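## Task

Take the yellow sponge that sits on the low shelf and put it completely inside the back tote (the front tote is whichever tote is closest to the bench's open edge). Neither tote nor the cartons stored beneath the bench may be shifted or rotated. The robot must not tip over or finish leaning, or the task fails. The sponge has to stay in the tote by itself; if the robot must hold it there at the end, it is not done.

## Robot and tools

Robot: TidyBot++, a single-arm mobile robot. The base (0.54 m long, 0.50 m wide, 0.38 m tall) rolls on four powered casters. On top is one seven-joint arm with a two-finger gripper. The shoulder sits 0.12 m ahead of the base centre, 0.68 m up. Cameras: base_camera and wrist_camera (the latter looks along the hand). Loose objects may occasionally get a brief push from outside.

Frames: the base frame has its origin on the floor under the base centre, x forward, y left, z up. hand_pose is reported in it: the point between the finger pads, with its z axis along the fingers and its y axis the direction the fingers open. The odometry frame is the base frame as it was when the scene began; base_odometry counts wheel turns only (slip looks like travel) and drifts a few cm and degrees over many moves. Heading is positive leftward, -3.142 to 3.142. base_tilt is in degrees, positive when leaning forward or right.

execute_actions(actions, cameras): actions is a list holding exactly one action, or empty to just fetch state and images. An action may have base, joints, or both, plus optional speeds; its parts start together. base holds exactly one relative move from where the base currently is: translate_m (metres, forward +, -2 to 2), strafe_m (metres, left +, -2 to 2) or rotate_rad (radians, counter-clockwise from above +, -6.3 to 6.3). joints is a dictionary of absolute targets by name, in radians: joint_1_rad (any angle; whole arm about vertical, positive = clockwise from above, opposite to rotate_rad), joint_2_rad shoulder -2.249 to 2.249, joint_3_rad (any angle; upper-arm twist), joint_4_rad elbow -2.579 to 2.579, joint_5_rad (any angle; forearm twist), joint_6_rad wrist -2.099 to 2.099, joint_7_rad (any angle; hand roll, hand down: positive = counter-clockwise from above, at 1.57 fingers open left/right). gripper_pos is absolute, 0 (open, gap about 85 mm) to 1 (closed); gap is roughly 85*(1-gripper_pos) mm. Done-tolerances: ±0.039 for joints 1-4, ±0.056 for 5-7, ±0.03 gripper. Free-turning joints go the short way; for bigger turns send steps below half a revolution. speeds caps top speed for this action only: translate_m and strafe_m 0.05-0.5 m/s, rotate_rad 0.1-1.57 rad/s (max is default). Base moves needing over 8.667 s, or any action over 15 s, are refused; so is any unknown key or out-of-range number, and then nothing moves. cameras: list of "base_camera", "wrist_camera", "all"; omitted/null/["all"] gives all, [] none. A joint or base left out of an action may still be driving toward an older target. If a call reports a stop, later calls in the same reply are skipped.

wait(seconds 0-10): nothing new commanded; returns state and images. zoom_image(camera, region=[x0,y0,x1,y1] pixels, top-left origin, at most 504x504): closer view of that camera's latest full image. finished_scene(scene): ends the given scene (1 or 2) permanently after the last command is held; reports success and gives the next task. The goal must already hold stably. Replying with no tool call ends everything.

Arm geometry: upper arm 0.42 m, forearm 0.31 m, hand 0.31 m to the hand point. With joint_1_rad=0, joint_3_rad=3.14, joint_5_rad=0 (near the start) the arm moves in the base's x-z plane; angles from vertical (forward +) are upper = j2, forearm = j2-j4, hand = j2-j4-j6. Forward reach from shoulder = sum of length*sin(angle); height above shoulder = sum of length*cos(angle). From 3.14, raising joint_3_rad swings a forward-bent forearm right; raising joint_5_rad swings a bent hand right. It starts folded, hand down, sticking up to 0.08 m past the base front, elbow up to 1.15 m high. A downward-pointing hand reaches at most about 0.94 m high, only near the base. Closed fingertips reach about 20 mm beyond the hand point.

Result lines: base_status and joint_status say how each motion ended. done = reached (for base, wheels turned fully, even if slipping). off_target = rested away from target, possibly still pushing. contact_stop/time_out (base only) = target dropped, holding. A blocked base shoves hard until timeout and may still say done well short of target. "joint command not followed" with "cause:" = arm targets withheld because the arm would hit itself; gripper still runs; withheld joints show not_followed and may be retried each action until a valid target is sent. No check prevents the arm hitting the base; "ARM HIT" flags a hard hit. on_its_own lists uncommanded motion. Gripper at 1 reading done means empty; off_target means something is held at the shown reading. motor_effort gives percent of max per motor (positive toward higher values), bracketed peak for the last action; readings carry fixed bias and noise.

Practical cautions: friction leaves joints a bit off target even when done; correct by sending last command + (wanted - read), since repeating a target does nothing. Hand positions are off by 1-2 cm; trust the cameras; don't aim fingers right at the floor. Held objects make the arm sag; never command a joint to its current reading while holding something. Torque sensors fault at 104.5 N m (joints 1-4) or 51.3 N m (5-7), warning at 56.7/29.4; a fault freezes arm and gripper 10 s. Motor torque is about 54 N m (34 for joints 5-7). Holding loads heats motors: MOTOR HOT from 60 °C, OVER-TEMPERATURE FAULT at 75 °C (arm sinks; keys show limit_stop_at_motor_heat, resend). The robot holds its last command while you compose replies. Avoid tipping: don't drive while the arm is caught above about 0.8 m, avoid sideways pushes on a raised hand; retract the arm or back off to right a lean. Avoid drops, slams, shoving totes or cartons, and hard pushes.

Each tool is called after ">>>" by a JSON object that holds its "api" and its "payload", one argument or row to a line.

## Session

>>> {"api": "execute_actions", "payload": {
  "actions": []
}}

Scene clock: 0.00 s.
base_odometry: x=+0.000 y=+0.000 heading=+0.000 (m, m, rad; odometry frame)
base_tilt: forward=-0.6 right=-0.1 (deg)
base_status: not commanded
joint_positions: joint_1_rad=+0.014 joint_2_rad=-0.332 joint_3_rad=+3.174 joint_4_rad=-2.521 joint_5_rad=+0.014 joint_6_rad=-0.837 joint_7_rad=+1.601 gripper_pos=+0.000
joint_status: not commanded
motor_effort: joint_1_rad=+1 joint_2_rad=-1 joint_3_rad=+0 joint_4_rad=+14 joint_5_rad=+1 joint_6_rad=+2 joint_7_rad=+0 (%)
hand_pose: x=+0.2742 y=-0.0077 z=+0.5883 quat_wxyz=(+0.002, +0.998, -0.004, +0.058) (m; base frame)
pictures: base_camera, wrist_camera
Images, in order (width x height): base_camera 644x364, wrist_camera 644x476.

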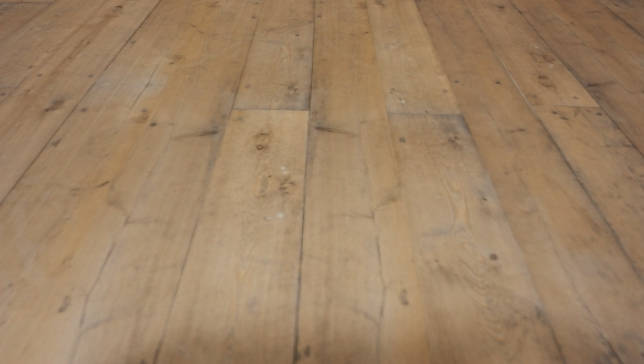

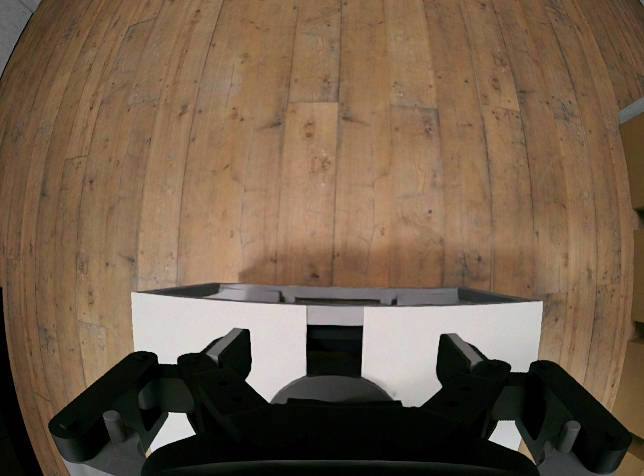

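>>> {"api": "execute_actions", "payload": {
  "actions": [
    {"joints": {"joint_1_rad": -0.02, "joint_3_rad": 3.12, "joint_4_rad": -2.2, "joint_6_rad": -0.15, "joint_7_rad": 1.55}}
  ],
  "cameras": ["wrist_camera"]
}}

Scene clock: 4.03 s.
base_odometry: x=+0.000 y=+0.000 heading=+0.000 (m, m, rad; odometry frame)
base_tilt: forward=-0.6 right=-0.1 (deg)
base_status: not commanded
joint_positions: joint_1_rad=+0.004 joint_2_rad=-0.332 joint_3_rad=+3.140 joint_4_rad=-2.214 joint_5_rad=+0.014 joint_6_rad=-0.164 joint_7_rad=+1.575 gripper_pos=+0.000
joint_status: all done
motor_effort: joint_1_rad=+0(1) joint_2_rad=-7(7) joint_3_rad=+0(1) joint_4_rad=+20(19) joint_5_rad=+1(1) joint_6_rad=+7(7) joint_7_rad=-1(0) (%)
hand_pose: x=+0.5580 y=-0.0001 z=+0.8411 quat_wxyz=(+0.006, +0.853, +0.006, +0.521) (m; base frame)
pictures: wrist_camera
Images, in order (width x height): wrist_camera 644x476.

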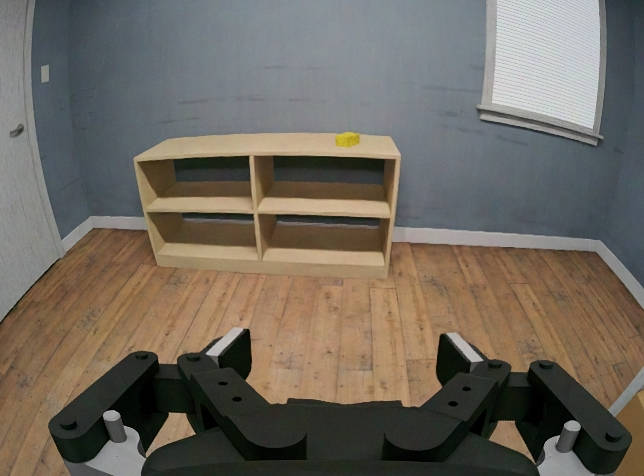

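>>> {"api": "zoom_image", "payload": {
  "camera": "wrist_camera",
  "region": [120, 110, 420, 300]
}}

>>> {"api": "zoom_image", "payload": {
  "camera": "wrist_camera",
  "region": [310, 115, 410, 175]
}}

Region (120, 110, 420, 300) of wrist_camera's 644x476 image, scaled by 1.680; it fills the top 319 rows of this view, and the rest is white.

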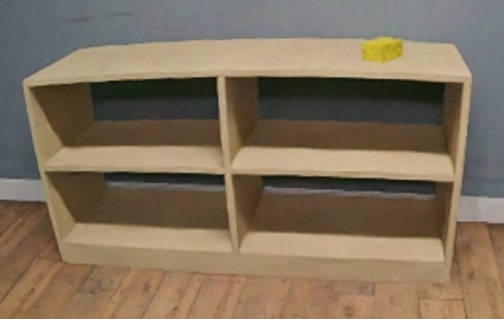

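Region (310, 115, 410, 175) of wrist_camera's 644x476 image, scaled by 5.040; it fills the top 302 rows of this view, and the rest is white.

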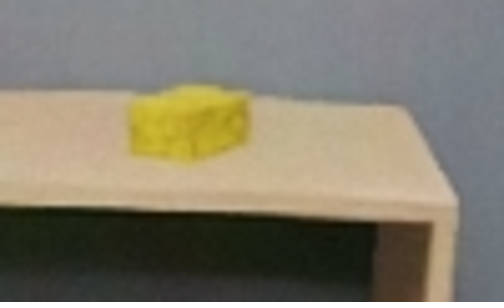

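>>> {"api": "execute_actions", "payload": {
  "actions": [
    {"base": {"translate_m": 1.38}, "joints": {"joint_2_rad": 0.415, "joint_4_rad": -1.07, "joint_5_rad": -0.025, "joint_6_rad": -1.665, "joint_7_rad": 1.03}}
  ]
}}

Scene clock: 46.20 s.
base_odometry: x=+1.380 y=+0.001 heading=+0.001 (m, m, rad; odometry frame)
base_tilt: forward=-0.6 right=-0.1 (deg)
base_status: done
joint_positions: joint_1_rad=+0.004 joint_2_rad=+0.410 joint_3_rad=+3.139 joint_4_rad=-1.090 joint_5_rad=+0.007 joint_6_rad=-1.645 joint_7_rad=+1.054 gripper_pos=+0.000
joint_status: all done
motor_effort: joint_1_rad=+1(0) joint_2_rad=-28(30) joint_3_rad=-1(0) joint_4_rad=+16(21) joint_5_rad=+2(1) joint_6_rad=+0(7) joint_7_rad=-1(1) (%)
hand_pose: x=+0.5993 y=-0.0018 z=+0.7786 quat_wxyz=(+0.003, +0.966, -0.257, -0.001) (m; base frame)
pictures: base_camera, wrist_camera
Images, in order (width x height): base_camera 644x364, wrist_camera 644x476.

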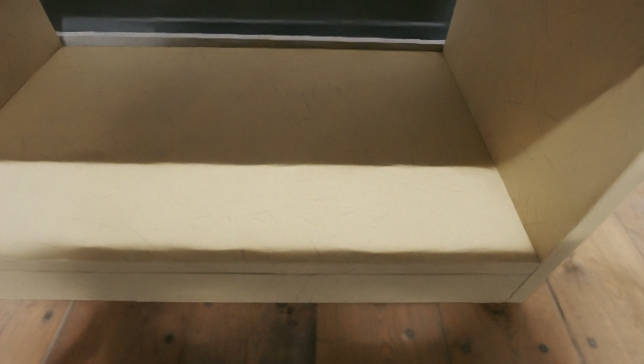

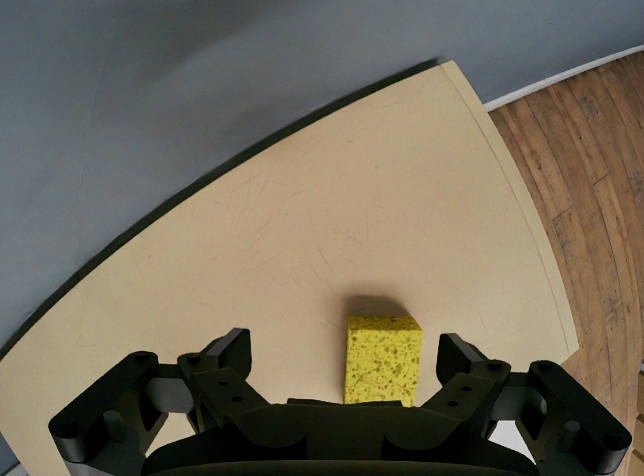

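>>> {"api": "zoom_image", "payload": {
  "camera": "wrist_camera",
  "region": [310, 290, 460, 420]
}}

Region (310, 290, 460, 420) of wrist_camera's 644x476 image, scaled by 3.360; it fills the top 437 rows of this view, and the rest is white.

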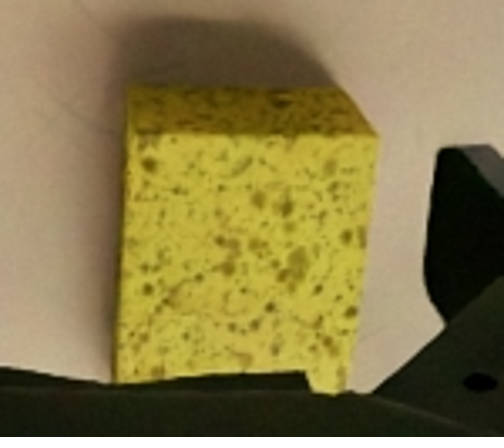

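>>> {"api": "execute_actions", "payload": {
  "actions": [
    {"joints": {"joint_1_rad": 0.05, "joint_2_rad": 0.295, "joint_4_rad": -1.52, "joint_6_rad": -1.317}}
  ],
  "cameras": ["wrist_camera"]
}}

Scene clock: 91.23 s.
base_odometry: x=+1.380 y=+0.001 heading=+0.001 (m, m, rad; odometry frame)
base_tilt: forward=-0.6 right=-0.1 (deg)
base_status: not commanded
joint_positions: joint_1_rad=+0.027 joint_2_rad=+0.311 joint_3_rad=+3.139 joint_4_rad=-1.499 joint_5_rad=+0.007 joint_6_rad=-1.339 joint_7_rad=+1.054 gripper_pos=+0.000
joint_status: all done
motor_effort: joint_1_rad=+1(1) joint_2_rad=-24(28) joint_3_rad=-1(1) joint_4_rad=+15(17) joint_5_rad=+1(1) joint_6_rad=+0(1) joint_7_rad=+0(0) (%)
hand_pose: x=+0.5505 y=-0.0112 z=+0.6964 quat_wxyz=(+0.004, +0.964, -0.267, -0.003) (m; base frame)
pictures: wrist_camera
Images, in order (width x height): wrist_camera 644x476.

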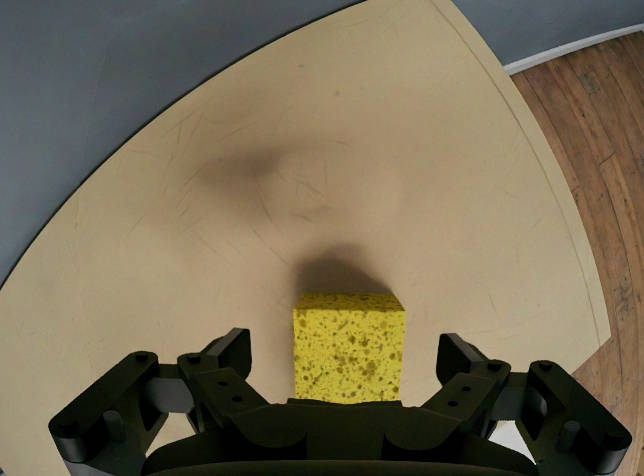

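>>> {"api": "zoom_image", "payload": {
  "camera": "wrist_camera",
  "region": [240, 270, 450, 410]
}}

Region (240, 270, 450, 410) of wrist_camera's 644x476 image, scaled by 2.400.

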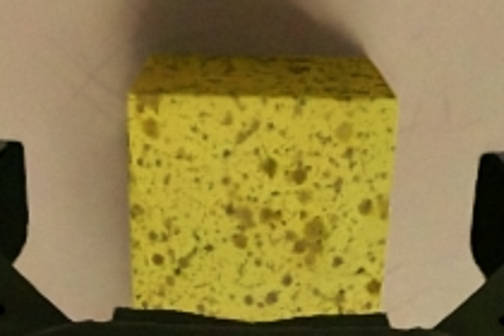

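>>> {"api": "execute_actions", "payload": {
  "actions": [
    {"joints": {"joint_2_rad": 0.342, "joint_4_rad": -1.628, "joint_6_rad": -1.182}}
  ],
  "cameras": ["wrist_camera"]
}}

Scene clock: 103.33 s.
base_odometry: x=+1.380 y=+0.001 heading=+0.001 (m, m, rad; odometry frame)
base_tilt: forward=-0.6 right=-0.1 (deg)
base_status: not commanded
joint_positions: joint_1_rad=+0.027 joint_2_rad=+0.336 joint_3_rad=+3.139 joint_4_rad=-1.611 joint_5_rad=+0.007 joint_6_rad=-1.203 joint_7_rad=+1.054 gripper_pos=+0.000
joint_status: all done
motor_effort: joint_1_rad=+0(1) joint_2_rad=-24(27) joint_3_rad=-1(0) joint_4_rad=+15(16) joint_5_rad=+1(1) joint_6_rad=+0(0) joint_7_rad=-1(0) (%)
hand_pose: x=+0.5474 y=-0.0110 z=+0.6520 quat_wxyz=(+0.004, +0.964, -0.266, -0.004) (m; base frame)
pictures: wrist_camera
Images, in order (width x height): wrist_camera 644x476.

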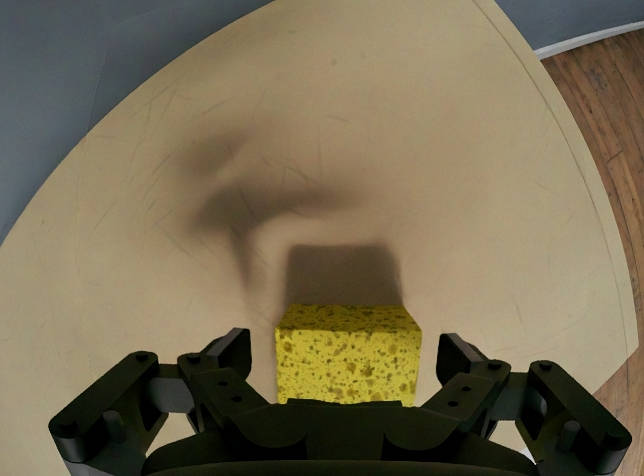

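>>> {"api": "execute_actions", "payload": {
  "actions": [
    {"joints": {"gripper_pos": 1.0}}
  ],
  "cameras": ["wrist_camera"]
}}

Scene clock: 107.10 s.
base_odometry: x=+1.380 y=+0.001 heading=+0.001 (m, m, rad; odometry frame)
base_tilt: forward=-0.6 right=-0.1 (deg)
base_status: not commanded
joint_positions: joint_1_rad=+0.027 joint_2_rad=+0.330 joint_3_rad=+3.139 joint_4_rad=-1.614 joint_5_rad=+0.007 joint_6_rad=-1.201 joint_7_rad=+1.054 gripper_pos=+0.438
joint_status: gripper_pos off_target (ended at +0.438, target +1.000)
motor_effort: joint_1_rad=+0(0) joint_2_rad=-21(25) joint_3_rad=-1(1) joint_4_rad=+12(15) joint_5_rad=+1(0) joint_6_rad=-1(0) joint_7_rad=-1(0) (%)
hand_pose: x=+0.5469 y=-0.0113 z=+0.6542 quat_wxyz=(+0.003, +0.964, -0.266, -0.001) (m; base frame)
pictures: wrist_camera
Images, in order (width x height): wrist_camera 644x476.

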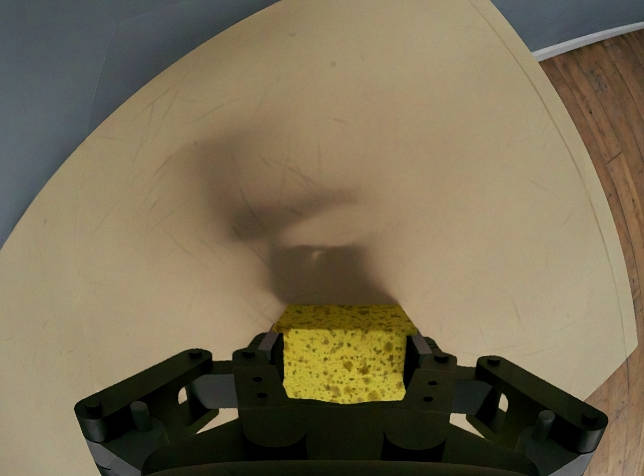

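>>> {"api": "execute_actions", "payload": {
  "actions": [
    {"base": {"translate_m": -1.28}, "joints": {"joint_2_rad": -0.3, "joint_4_rad": -1.18, "joint_6_rad": -1.36}}
  ],
  "cameras": ["wrist_camera"]
}}

>>> {"api": "execute_actions", "payload": {
  "actions": [
    {"base": {"rotate_rad": -1.571}, "joints": {"joint_7_rad": 1.595, "joint_1_rad": -0.025}}
  ]
}}

Scene clock: 130.43 s.
base_odometry: x=+0.100 y=+0.001 heading=+0.000 (m, m, rad; odometry frame)
base_tilt: forward=-0.6 right=-0.1 (deg)
base_status: done
joint_positions: joint_1_rad=+0.031 joint_2_rad=-0.304 joint_3_rad=+3.137 joint_4_rad=-1.197 joint_5_rad=+0.003 joint_6_rad=-1.342 joint_7_rad=+1.054 gripper_pos=+0.438
joint_status: all done
motor_effort: joint_1_rad=+1(2) joint_2_rad=-4(29) joint_3_rad=+0(2) joint_4_rad=+17(19) joint_5_rad=+1(0) joint_6_rad=+6(7) joint_7_rad=+0(1) (%)
hand_pose: x=+0.4828 y=-0.0087 z=+1.0889 quat_wxyz=(-0.104, +0.866, -0.241, +0.426) (m; base frame)
pictures: wrist_camera
Images, in order (width x height): wrist_camera 644x476.

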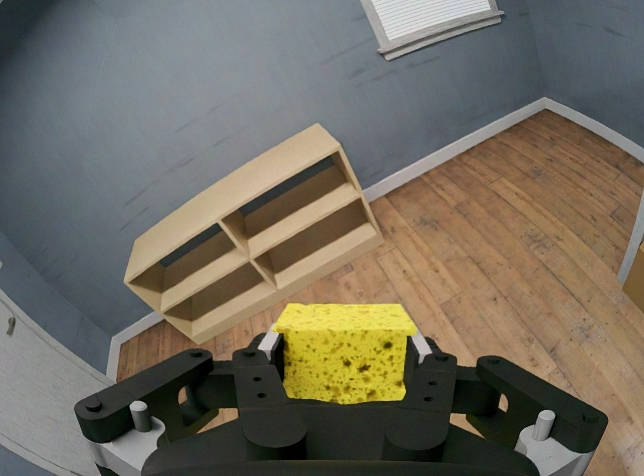

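Scene clock: 132.73 s.
base_odometry: x=+0.100 y=+0.001 heading=-1.570 (m, m, rad; odometry frame)
base_tilt: forward=-0.6 right=-0.1 (deg)
base_status: done
joint_positions: joint_1_rad=-0.010 joint_2_rad=-0.304 joint_3_rad=+3.134 joint_4_rad=-1.197 joint_5_rad=+0.002 joint_6_rad=-1.342 joint_7_rad=+1.593 gripper_pos=+0.438
joint_status: all done
motor_effort: joint_1_rad=+1(2) joint_2_rad=-5(7) joint_3_rad=+0(2) joint_4_rad=+17(17) joint_5_rad=+1(2) joint_6_rad=+6(6) joint_7_rad=-1(1) (%)
hand_pose: x=+0.4830 y=+0.0081 z=+1.0887 quat_wxyz=(+0.003, +0.899, +0.018, +0.438) (m; base frame)
pictures: base_camera, wrist_camera
Images, in order (width x height): base_camera 644x364, wrist_camera 644x476.

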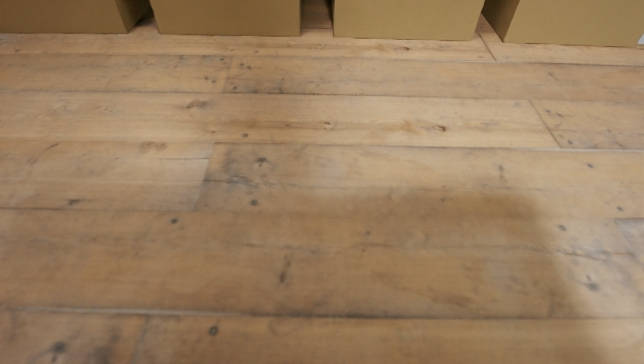

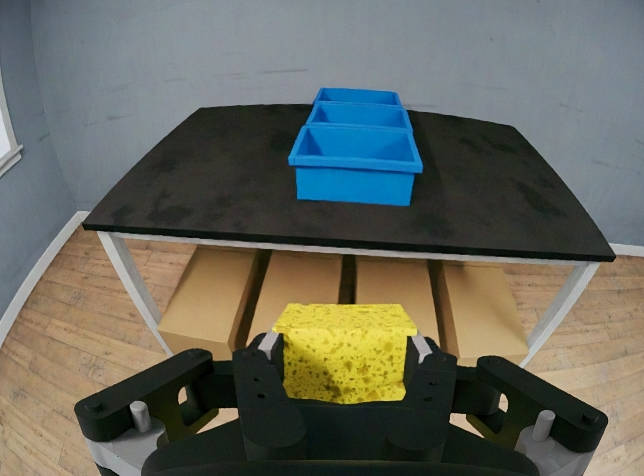

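>>> {"api": "execute_actions", "payload": {
  "actions": []
}}

Scene clock: 149.20 s.
base_odometry: x=+0.100 y=+0.001 heading=-1.570 (m, m, rad; odometry frame)
base_tilt: forward=-0.6 right=-0.1 (deg)
base_status: done
joint_positions: joint_1_rad=-0.010 joint_2_rad=-0.304 joint_3_rad=+3.134 joint_4_rad=-1.197 joint_5_rad=+0.002 joint_6_rad=-1.342 joint_7_rad=+1.593 gripper_pos=+0.438
joint_status: all done
motor_effort: joint_1_rad=+1(2) joint_2_rad=-5(7) joint_3_rad=+0(2) joint_4_rad=+17(17) joint_5_rad=+1(2) joint_6_rad=+6(6) joint_7_rad=+0(1) (%)
hand_pose: x=+0.4830 y=+0.0081 z=+1.0887 quat_wxyz=(+0.003, +0.899, +0.018, +0.438) (m; base frame)
pictures: base_camera, wrist_camera
Images, in order (width x height): base_camera 644x364, wrist_camera 644x476.

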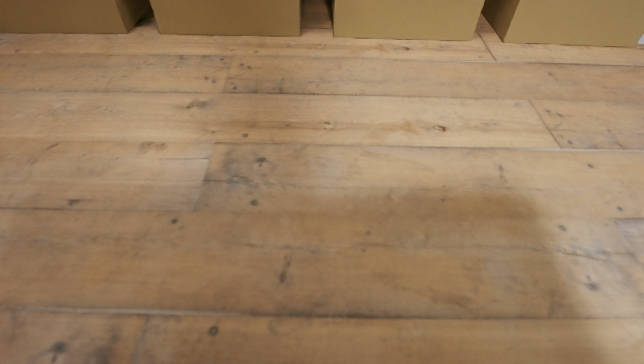

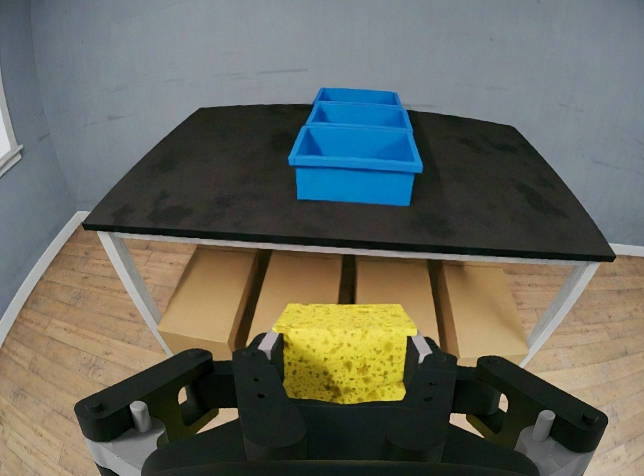

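>>> {"api": "zoom_image", "payload": {
  "camera": "wrist_camera",
  "region": [270, 75, 450, 215]
}}

>>> {"api": "zoom_image", "payload": {
  "camera": "base_camera",
  "region": [120, 0, 520, 80]
}}

Region (270, 75, 450, 215) of wrist_camera's 644x476 image, scaled by 2.800.

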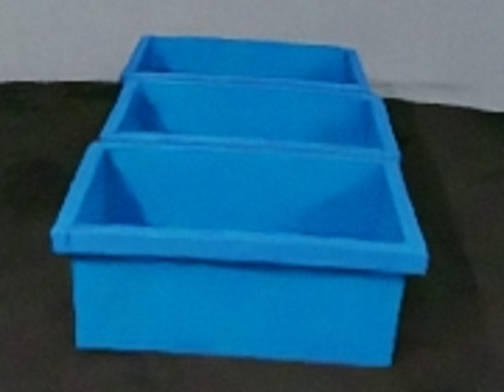

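Region (120, 0, 520, 80) of base_camera's 644x364 image, scaled by 1.260; it fills the top 101 rows of this view, and the rest is white.

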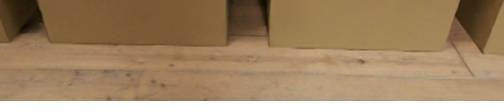

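>>> {"api": "zoom_image", "payload": {
  "camera": "wrist_camera",
  "region": [280, 190, 420, 300]
}}

>>> {"api": "zoom_image", "payload": {
  "camera": "wrist_camera",
  "region": [295, 80, 425, 150]
}}

Region (280, 190, 420, 300) of wrist_camera's 644x476 image, scaled by 3.600; it fills the top 396 rows of this view, and the rest is white.

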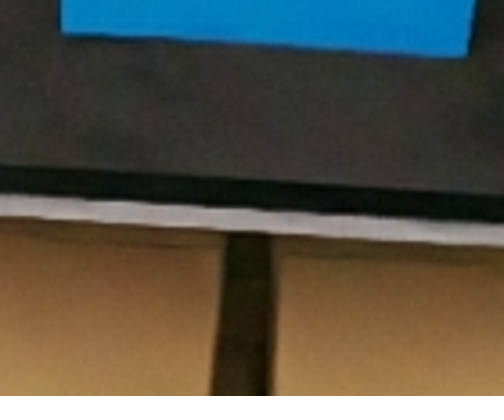

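Region (295, 80, 425, 150) of wrist_camera's 644x476 image, scaled by 3.877; it fills the top 271 rows of this view, and the rest is white.

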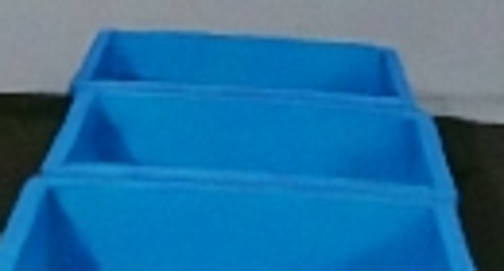

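>>> {"api": "execute_actions", "payload": {
  "actions": [
    {"base": {"translate_m": 0.655}, "joints": {"joint_2_rad": 0.549, "joint_4_rad": -0.472, "joint_6_rad": -1.091, "joint_7_rad": 1.55}}
  ]
}}

Scene clock: 229.10 s.
base_odometry: x=+0.099 y=-0.654 heading=-1.571 (m, m, rad; odometry frame)
base_tilt: forward=-0.6 right=-0.1 (deg)
base_status: done
joint_positions: joint_1_rad=-0.010 joint_2_rad=+0.560 joint_3_rad=+3.134 joint_4_rad=-0.496 joint_5_rad=+0.002 joint_6_rad=-1.111 joint_7_rad=+1.575 gripper_pos=+0.438
joint_status: all done
motor_effort: joint_1_rad=+1(1) joint_2_rad=-35(39) joint_3_rad=-1(1) joint_4_rad=+18(20) joint_5_rad=+1(2) joint_6_rad=+6(7) joint_7_rad=-1(0) (%)
hand_pose: x=+0.8733 y=+0.0119 z=+1.0187 quat_wxyz=(-0.004, +0.883, +0.008, +0.468) (m; base frame)
pictures: base_camera, wrist_camera
Images, in order (width x height): base_camera 644x364, wrist_camera 644x476.

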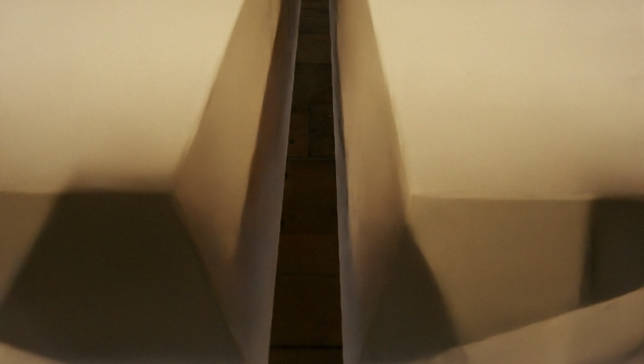

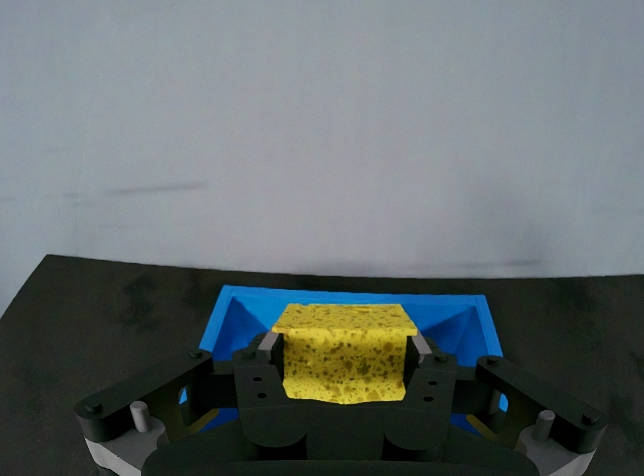

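>>> {"api": "zoom_image", "payload": {
  "camera": "wrist_camera",
  "region": [190, 270, 290, 350]
}}

>>> {"api": "zoom_image", "payload": {
  "camera": "wrist_camera",
  "region": [420, 270, 520, 350]
}}

Region (190, 270, 290, 350) of wrist_camera's 644x476 image, scaled by 5.040; it fills the top 403 rows of this view, and the rest is white.

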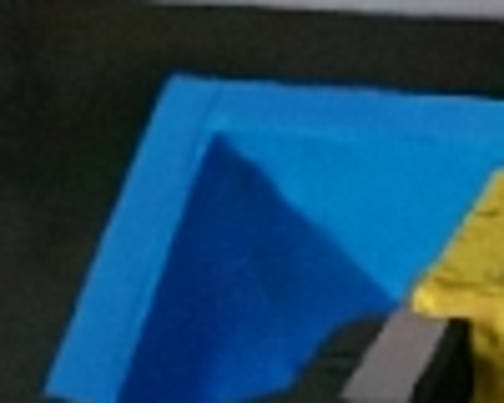

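Region (420, 270, 520, 350) of wrist_camera's 644x476 image, scaled by 5.040; it fills the top 403 rows of this view, and the rest is white.

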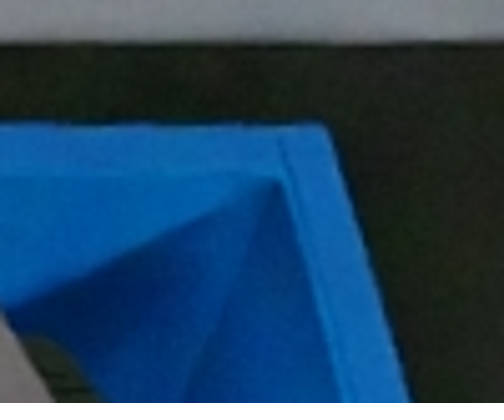

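>>> {"api": "execute_actions", "payload": {
  "actions": [
    {"joints": {"joint_2_rad": 0.660, "joint_4_rad": -0.448, "joint_6_rad": -0.965}}
  ]
}}

Scene clock: 326.97 s.
base_odometry: x=+0.099 y=-0.654 heading=-1.571 (m, m, rad; odometry frame)
base_tilt: forward=-0.6 right=-0.1 (deg)
base_status: not commanded
joint_positions: joint_1_rad=-0.010 joint_2_rad=+0.664 joint_3_rad=+3.134 joint_4_rad=-0.467 joint_5_rad=+0.002 joint_6_rad=-0.985 joint_7_rad=+1.575 gripper_pos=+0.438
joint_status: all done
motor_effort: joint_1_rad=+1(0) joint_2_rad=-39(42) joint_3_rad=-1(1) joint_4_rad=+19(20) joint_5_rad=+1(1) joint_6_rad=+6(7) joint_7_rad=+0(1) (%)
hand_pose: x=+0.9286 y=+0.0124 z=+0.9860 quat_wxyz=(-0.004, +0.871, +0.008, +0.491) (m; base frame)
pictures: base_camera, wrist_camera
Images, in order (width x height): base_camera 644x364, wrist_camera 644x476.

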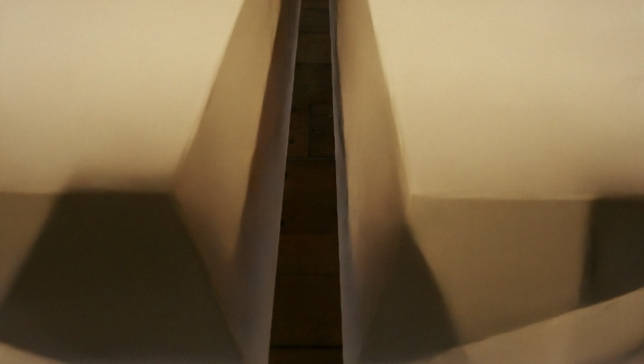

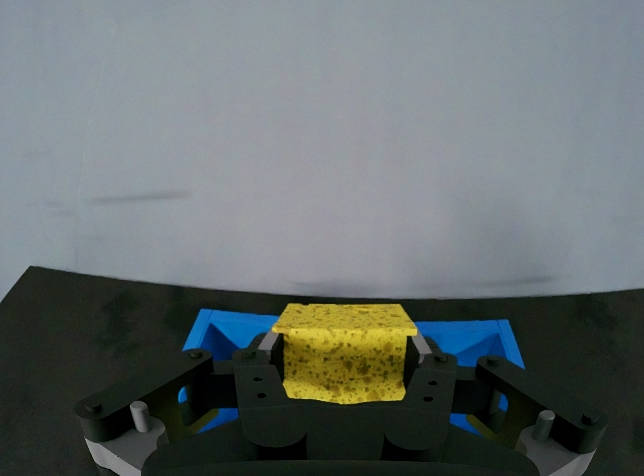

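>>> {"api": "zoom_image", "payload": {
  "camera": "wrist_camera",
  "region": [170, 290, 270, 370]
}}

>>> {"api": "zoom_image", "payload": {
  "camera": "wrist_camera",
  "region": [440, 295, 540, 375]
}}

Region (170, 290, 270, 370) of wrist_camera's 644x476 image, scaled by 5.040; it fills the top 403 rows of this view, and the rest is white.

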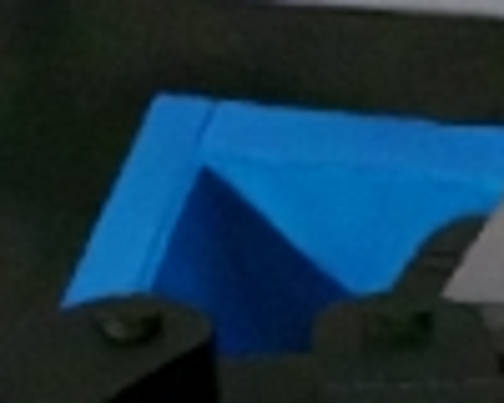

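Region (440, 295, 540, 375) of wrist_camera's 644x476 image, scaled by 5.040; it fills the top 403 rows of this view, and the rest is white.

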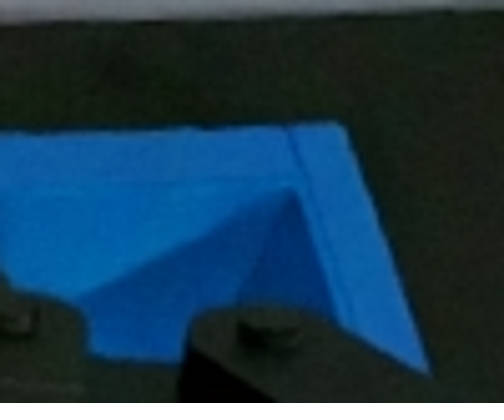

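>>> {"api": "execute_actions", "payload": {
  "actions": [
    {"joints": {"joint_2_rad": 0.741, "joint_4_rad": -0.565}}
  ]
}}

Scene clock: 353.60 s.
base_odometry: x=+0.099 y=-0.654 heading=-1.571 (m, m, rad; odometry frame)
base_tilt: forward=-0.6 right=-0.1 (deg)
base_status: not commanded
joint_positions: joint_1_rad=-0.010 joint_2_rad=+0.747 joint_3_rad=+3.134 joint_4_rad=-0.553 joint_5_rad=+0.002 joint_6_rad=-0.985 joint_7_rad=+1.575 gripper_pos=+0.438
joint_status: all done
motor_effort: joint_1_rad=+0(1) joint_2_rad=-41(45) joint_3_rad=-1(1) joint_4_rad=+19(21) joint_5_rad=+1(1) joint_6_rad=+6(7) joint_7_rad=+0(0) (%)
hand_pose: x=+0.9428 y=+0.0127 z=+0.8710 quat_wxyz=(-0.004, +0.910, +0.008, +0.415) (m; base frame)
pictures: base_camera, wrist_camera
Images, in order (width x height): base_camera 644x364, wrist_camera 644x476.

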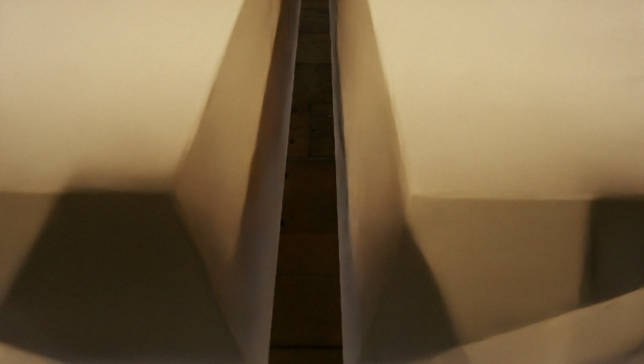

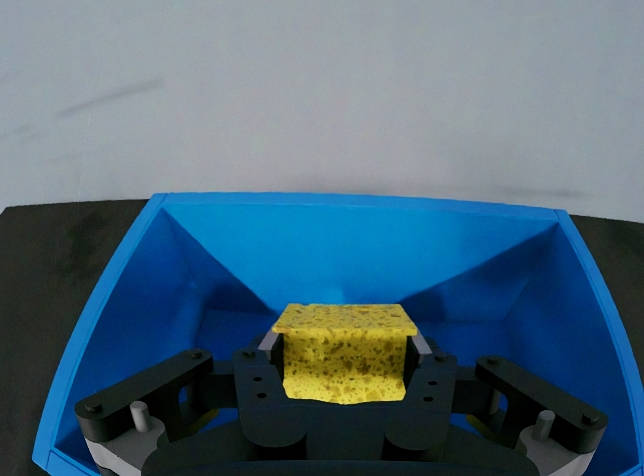

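>>> {"api": "zoom_image", "payload": {
  "camera": "wrist_camera",
  "region": [130, 180, 290, 330]
}}

>>> {"api": "zoom_image", "payload": {
  "camera": "wrist_camera",
  "region": [430, 190, 590, 340]
}}

Region (130, 180, 290, 330) of wrist_camera's 644x476 image, scaled by 3.150; it fills the top 472 rows of this view, and the rest is white.

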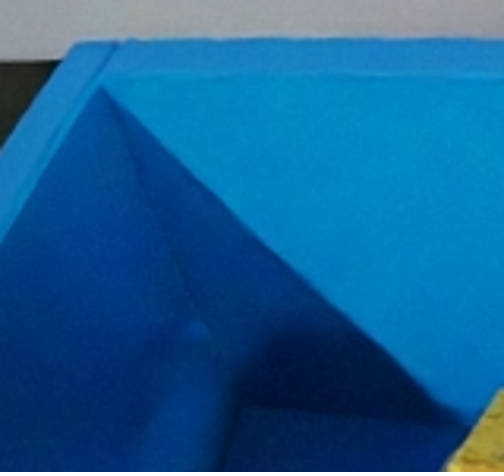

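Region (430, 190, 590, 340) of wrist_camera's 644x476 image, scaled by 3.150; it fills the top 472 rows of this view, and the rest is white.

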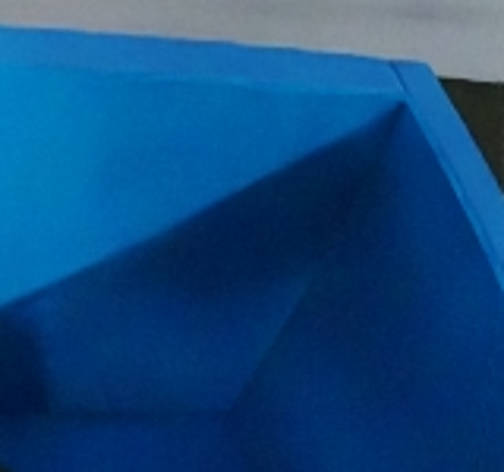

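>>> {"api": "execute_actions", "payload": {
  "actions": [
    {"joints": {"joint_2_rad": 0.754}}
  ]
}}

Scene clock: 388.63 s.
base_odometry: x=+0.099 y=-0.654 heading=-1.571 (m, m, rad; odometry frame)
base_tilt: forward=-0.6 right=-0.1 (deg)
base_status: not commanded
joint_positions: joint_1_rad=-0.010 joint_2_rad=+0.748 joint_3_rad=+3.134 joint_4_rad=-0.553 joint_5_rad=+0.002 joint_6_rad=-0.985 joint_7_rad=+1.575 gripper_pos=+0.438
joint_status: all done
motor_effort: joint_1_rad=+1(0) joint_2_rad=-42(42) joint_3_rad=-1(1) joint_4_rad=+20(20) joint_5_rad=+1(1) joint_6_rad=+6(7) joint_7_rad=+0(1) (%)
hand_pose: x=+0.9431 y=+0.0127 z=+0.8696 quat_wxyz=(-0.004, +0.910, +0.008, +0.415) (m; base frame)
pictures: base_camera, wrist_camera
Images, in order (width x height): base_camera 644x364, wrist_camera 644x476.

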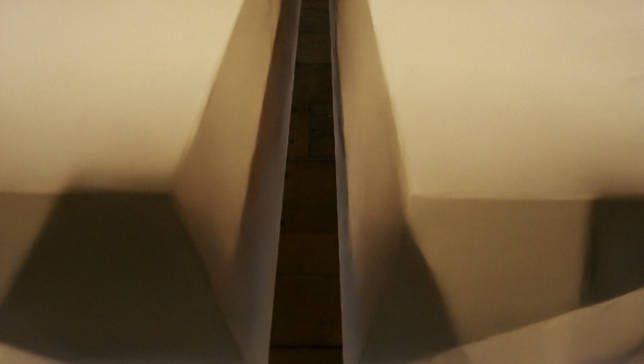

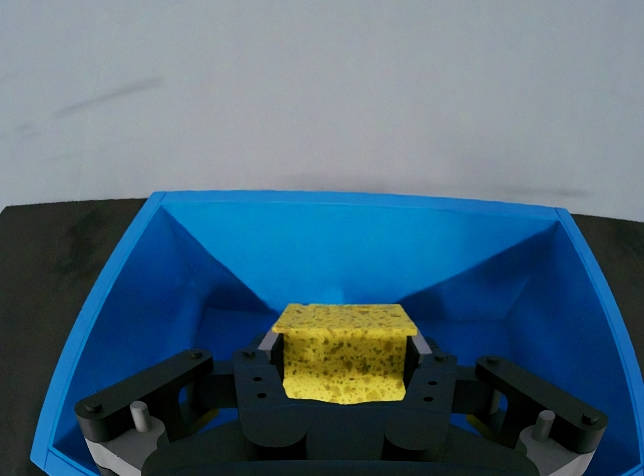

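>>> {"api": "execute_actions", "payload": {
  "actions": [
    {"joints": {"joint_4_rad": -0.581}}
  ]
}}

Scene clock: 399.80 s.
base_odometry: x=+0.099 y=-0.654 heading=-1.571 (m, m, rad; odometry frame)
base_tilt: forward=-0.6 right=-0.1 (deg)
base_status: not commanded
joint_positions: joint_1_rad=-0.010 joint_2_rad=+0.749 joint_3_rad=+3.134 joint_4_rad=-0.564 joint_5_rad=+0.002 joint_6_rad=-0.985 joint_7_rad=+1.575 gripper_pos=+0.438
joint_status: all done
motor_effort: joint_1_rad=+1(1) joint_2_rad=-41(43) joint_3_rad=-1(1) joint_4_rad=+19(21) joint_5_rad=+1(1) joint_6_rad=+6(6) joint_7_rad=+0(1) (%)
hand_pose: x=+0.9420 y=+0.0127 z=+0.8635 quat_wxyz=(-0.004, +0.912, +0.008, +0.410) (m; base frame)
pictures: base_camera, wrist_camera
Images, in order (width x height): base_camera 644x364, wrist_camera 644x476.

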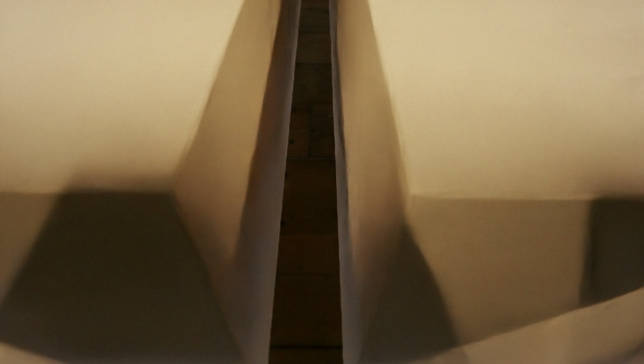

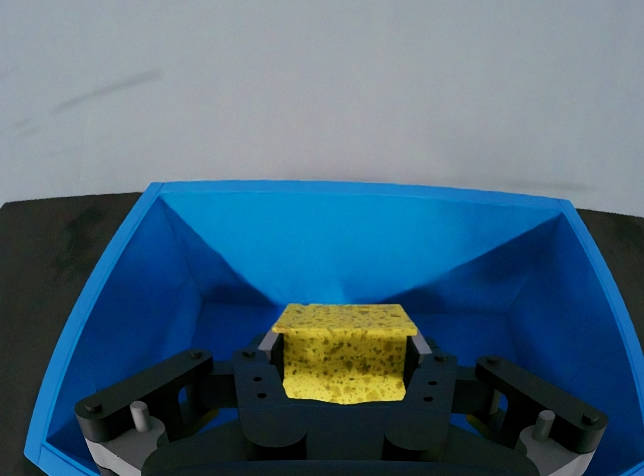

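>>> {"api": "execute_actions", "payload": {
  "actions": [
    {"joints": {"gripper_pos": 0.18}}
  ]
}}

Scene clock: 401.90 s.
base_odometry: x=+0.099 y=-0.654 heading=-1.571 (m, m, rad; odometry frame)
base_tilt: forward=-0.6 right=-0.1 (deg)
base_status: not commanded
joint_positions: joint_1_rad=-0.010 joint_2_rad=+0.749 joint_3_rad=+3.134 joint_4_rad=-0.564 joint_5_rad=+0.002 joint_6_rad=-0.985 joint_7_rad=+1.575 gripper_pos=+0.180
joint_status: all done
motor_effort: joint_1_rad=+1(0) joint_2_rad=-41(42) joint_3_rad=-1(1) joint_4_rad=+20(20) joint_5_rad=+1(1) joint_6_rad=+5(6) joint_7_rad=+0(1) (%)
hand_pose: x=+0.9420 y=+0.0127 z=+0.8635 quat_wxyz=(-0.004, +0.912, +0.008, +0.410) (m; base frame)
pictures: base_camera, wrist_camera
Images, in order (width x height): base_camera 644x364, wrist_camera 644x476.

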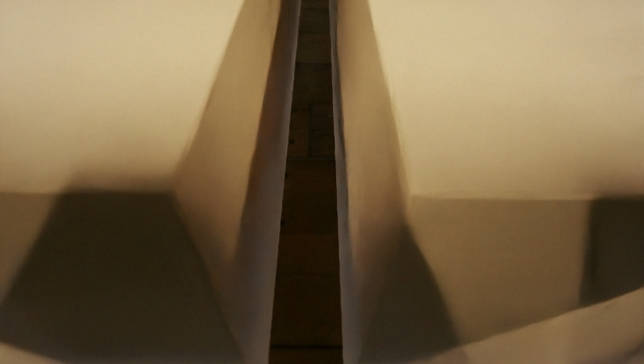

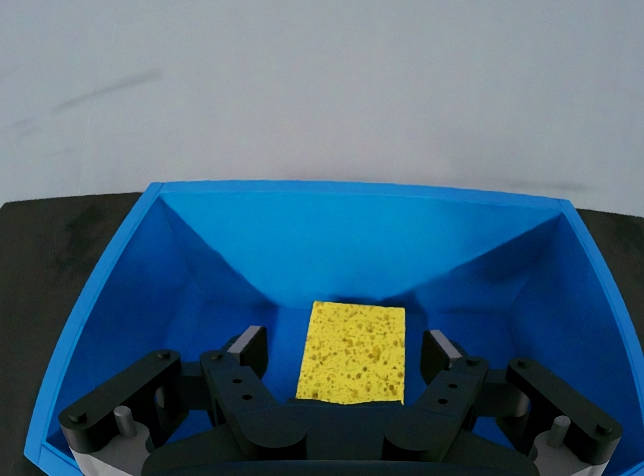

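>>> {"api": "execute_actions", "payload": {
  "actions": [
    {"joints": {"joint_2_rad": 0.56}}
  ]
}}

Scene clock: 412.27 s.
base_odometry: x=+0.099 y=-0.654 heading=-1.571 (m, m, rad; odometry frame)
base_tilt: forward=-0.6 right=-0.1 (deg)
base_status: not commanded
joint_positions: joint_1_rad=-0.010 joint_2_rad=+0.555 joint_3_rad=+3.134 joint_4_rad=-0.569 joint_5_rad=+0.002 joint_6_rad=-0.984 joint_7_rad=+1.575 gripper_pos=+0.180
joint_status: all done
motor_effort: joint_1_rad=+1(1) joint_2_rad=-36(46) joint_3_rad=-1(1) joint_4_rad=+19(21) joint_5_rad=+1(1) joint_6_rad=+7(7) joint_7_rad=+0(0) (%)
hand_pose: x=+0.8915 y=+0.0123 z=+1.0155 quat_wxyz=(-0.004, +0.870, +0.008, +0.494) (m; base frame)
pictures: base_camera, wrist_camera
Images, in order (width x height): base_camera 644x364, wrist_camera 644x476.

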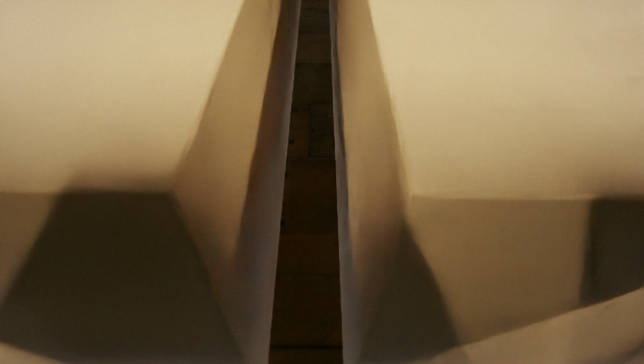

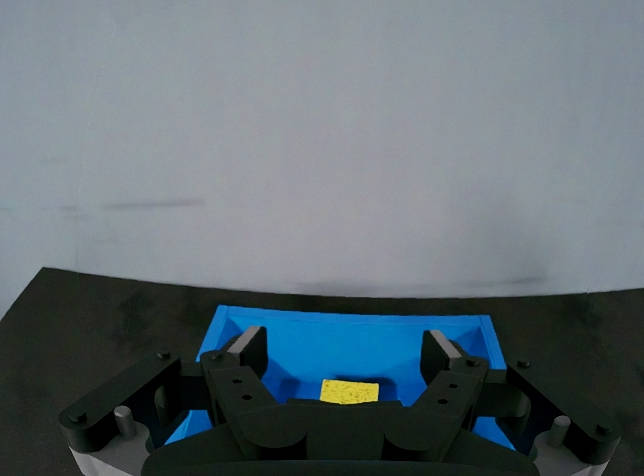

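The sponge is lying flat inside the back tote and the hand is clear of it.

>>> {"api": "finished_scene", "payload": {
  "scene": 2
}}

The scene is finished: the task was done.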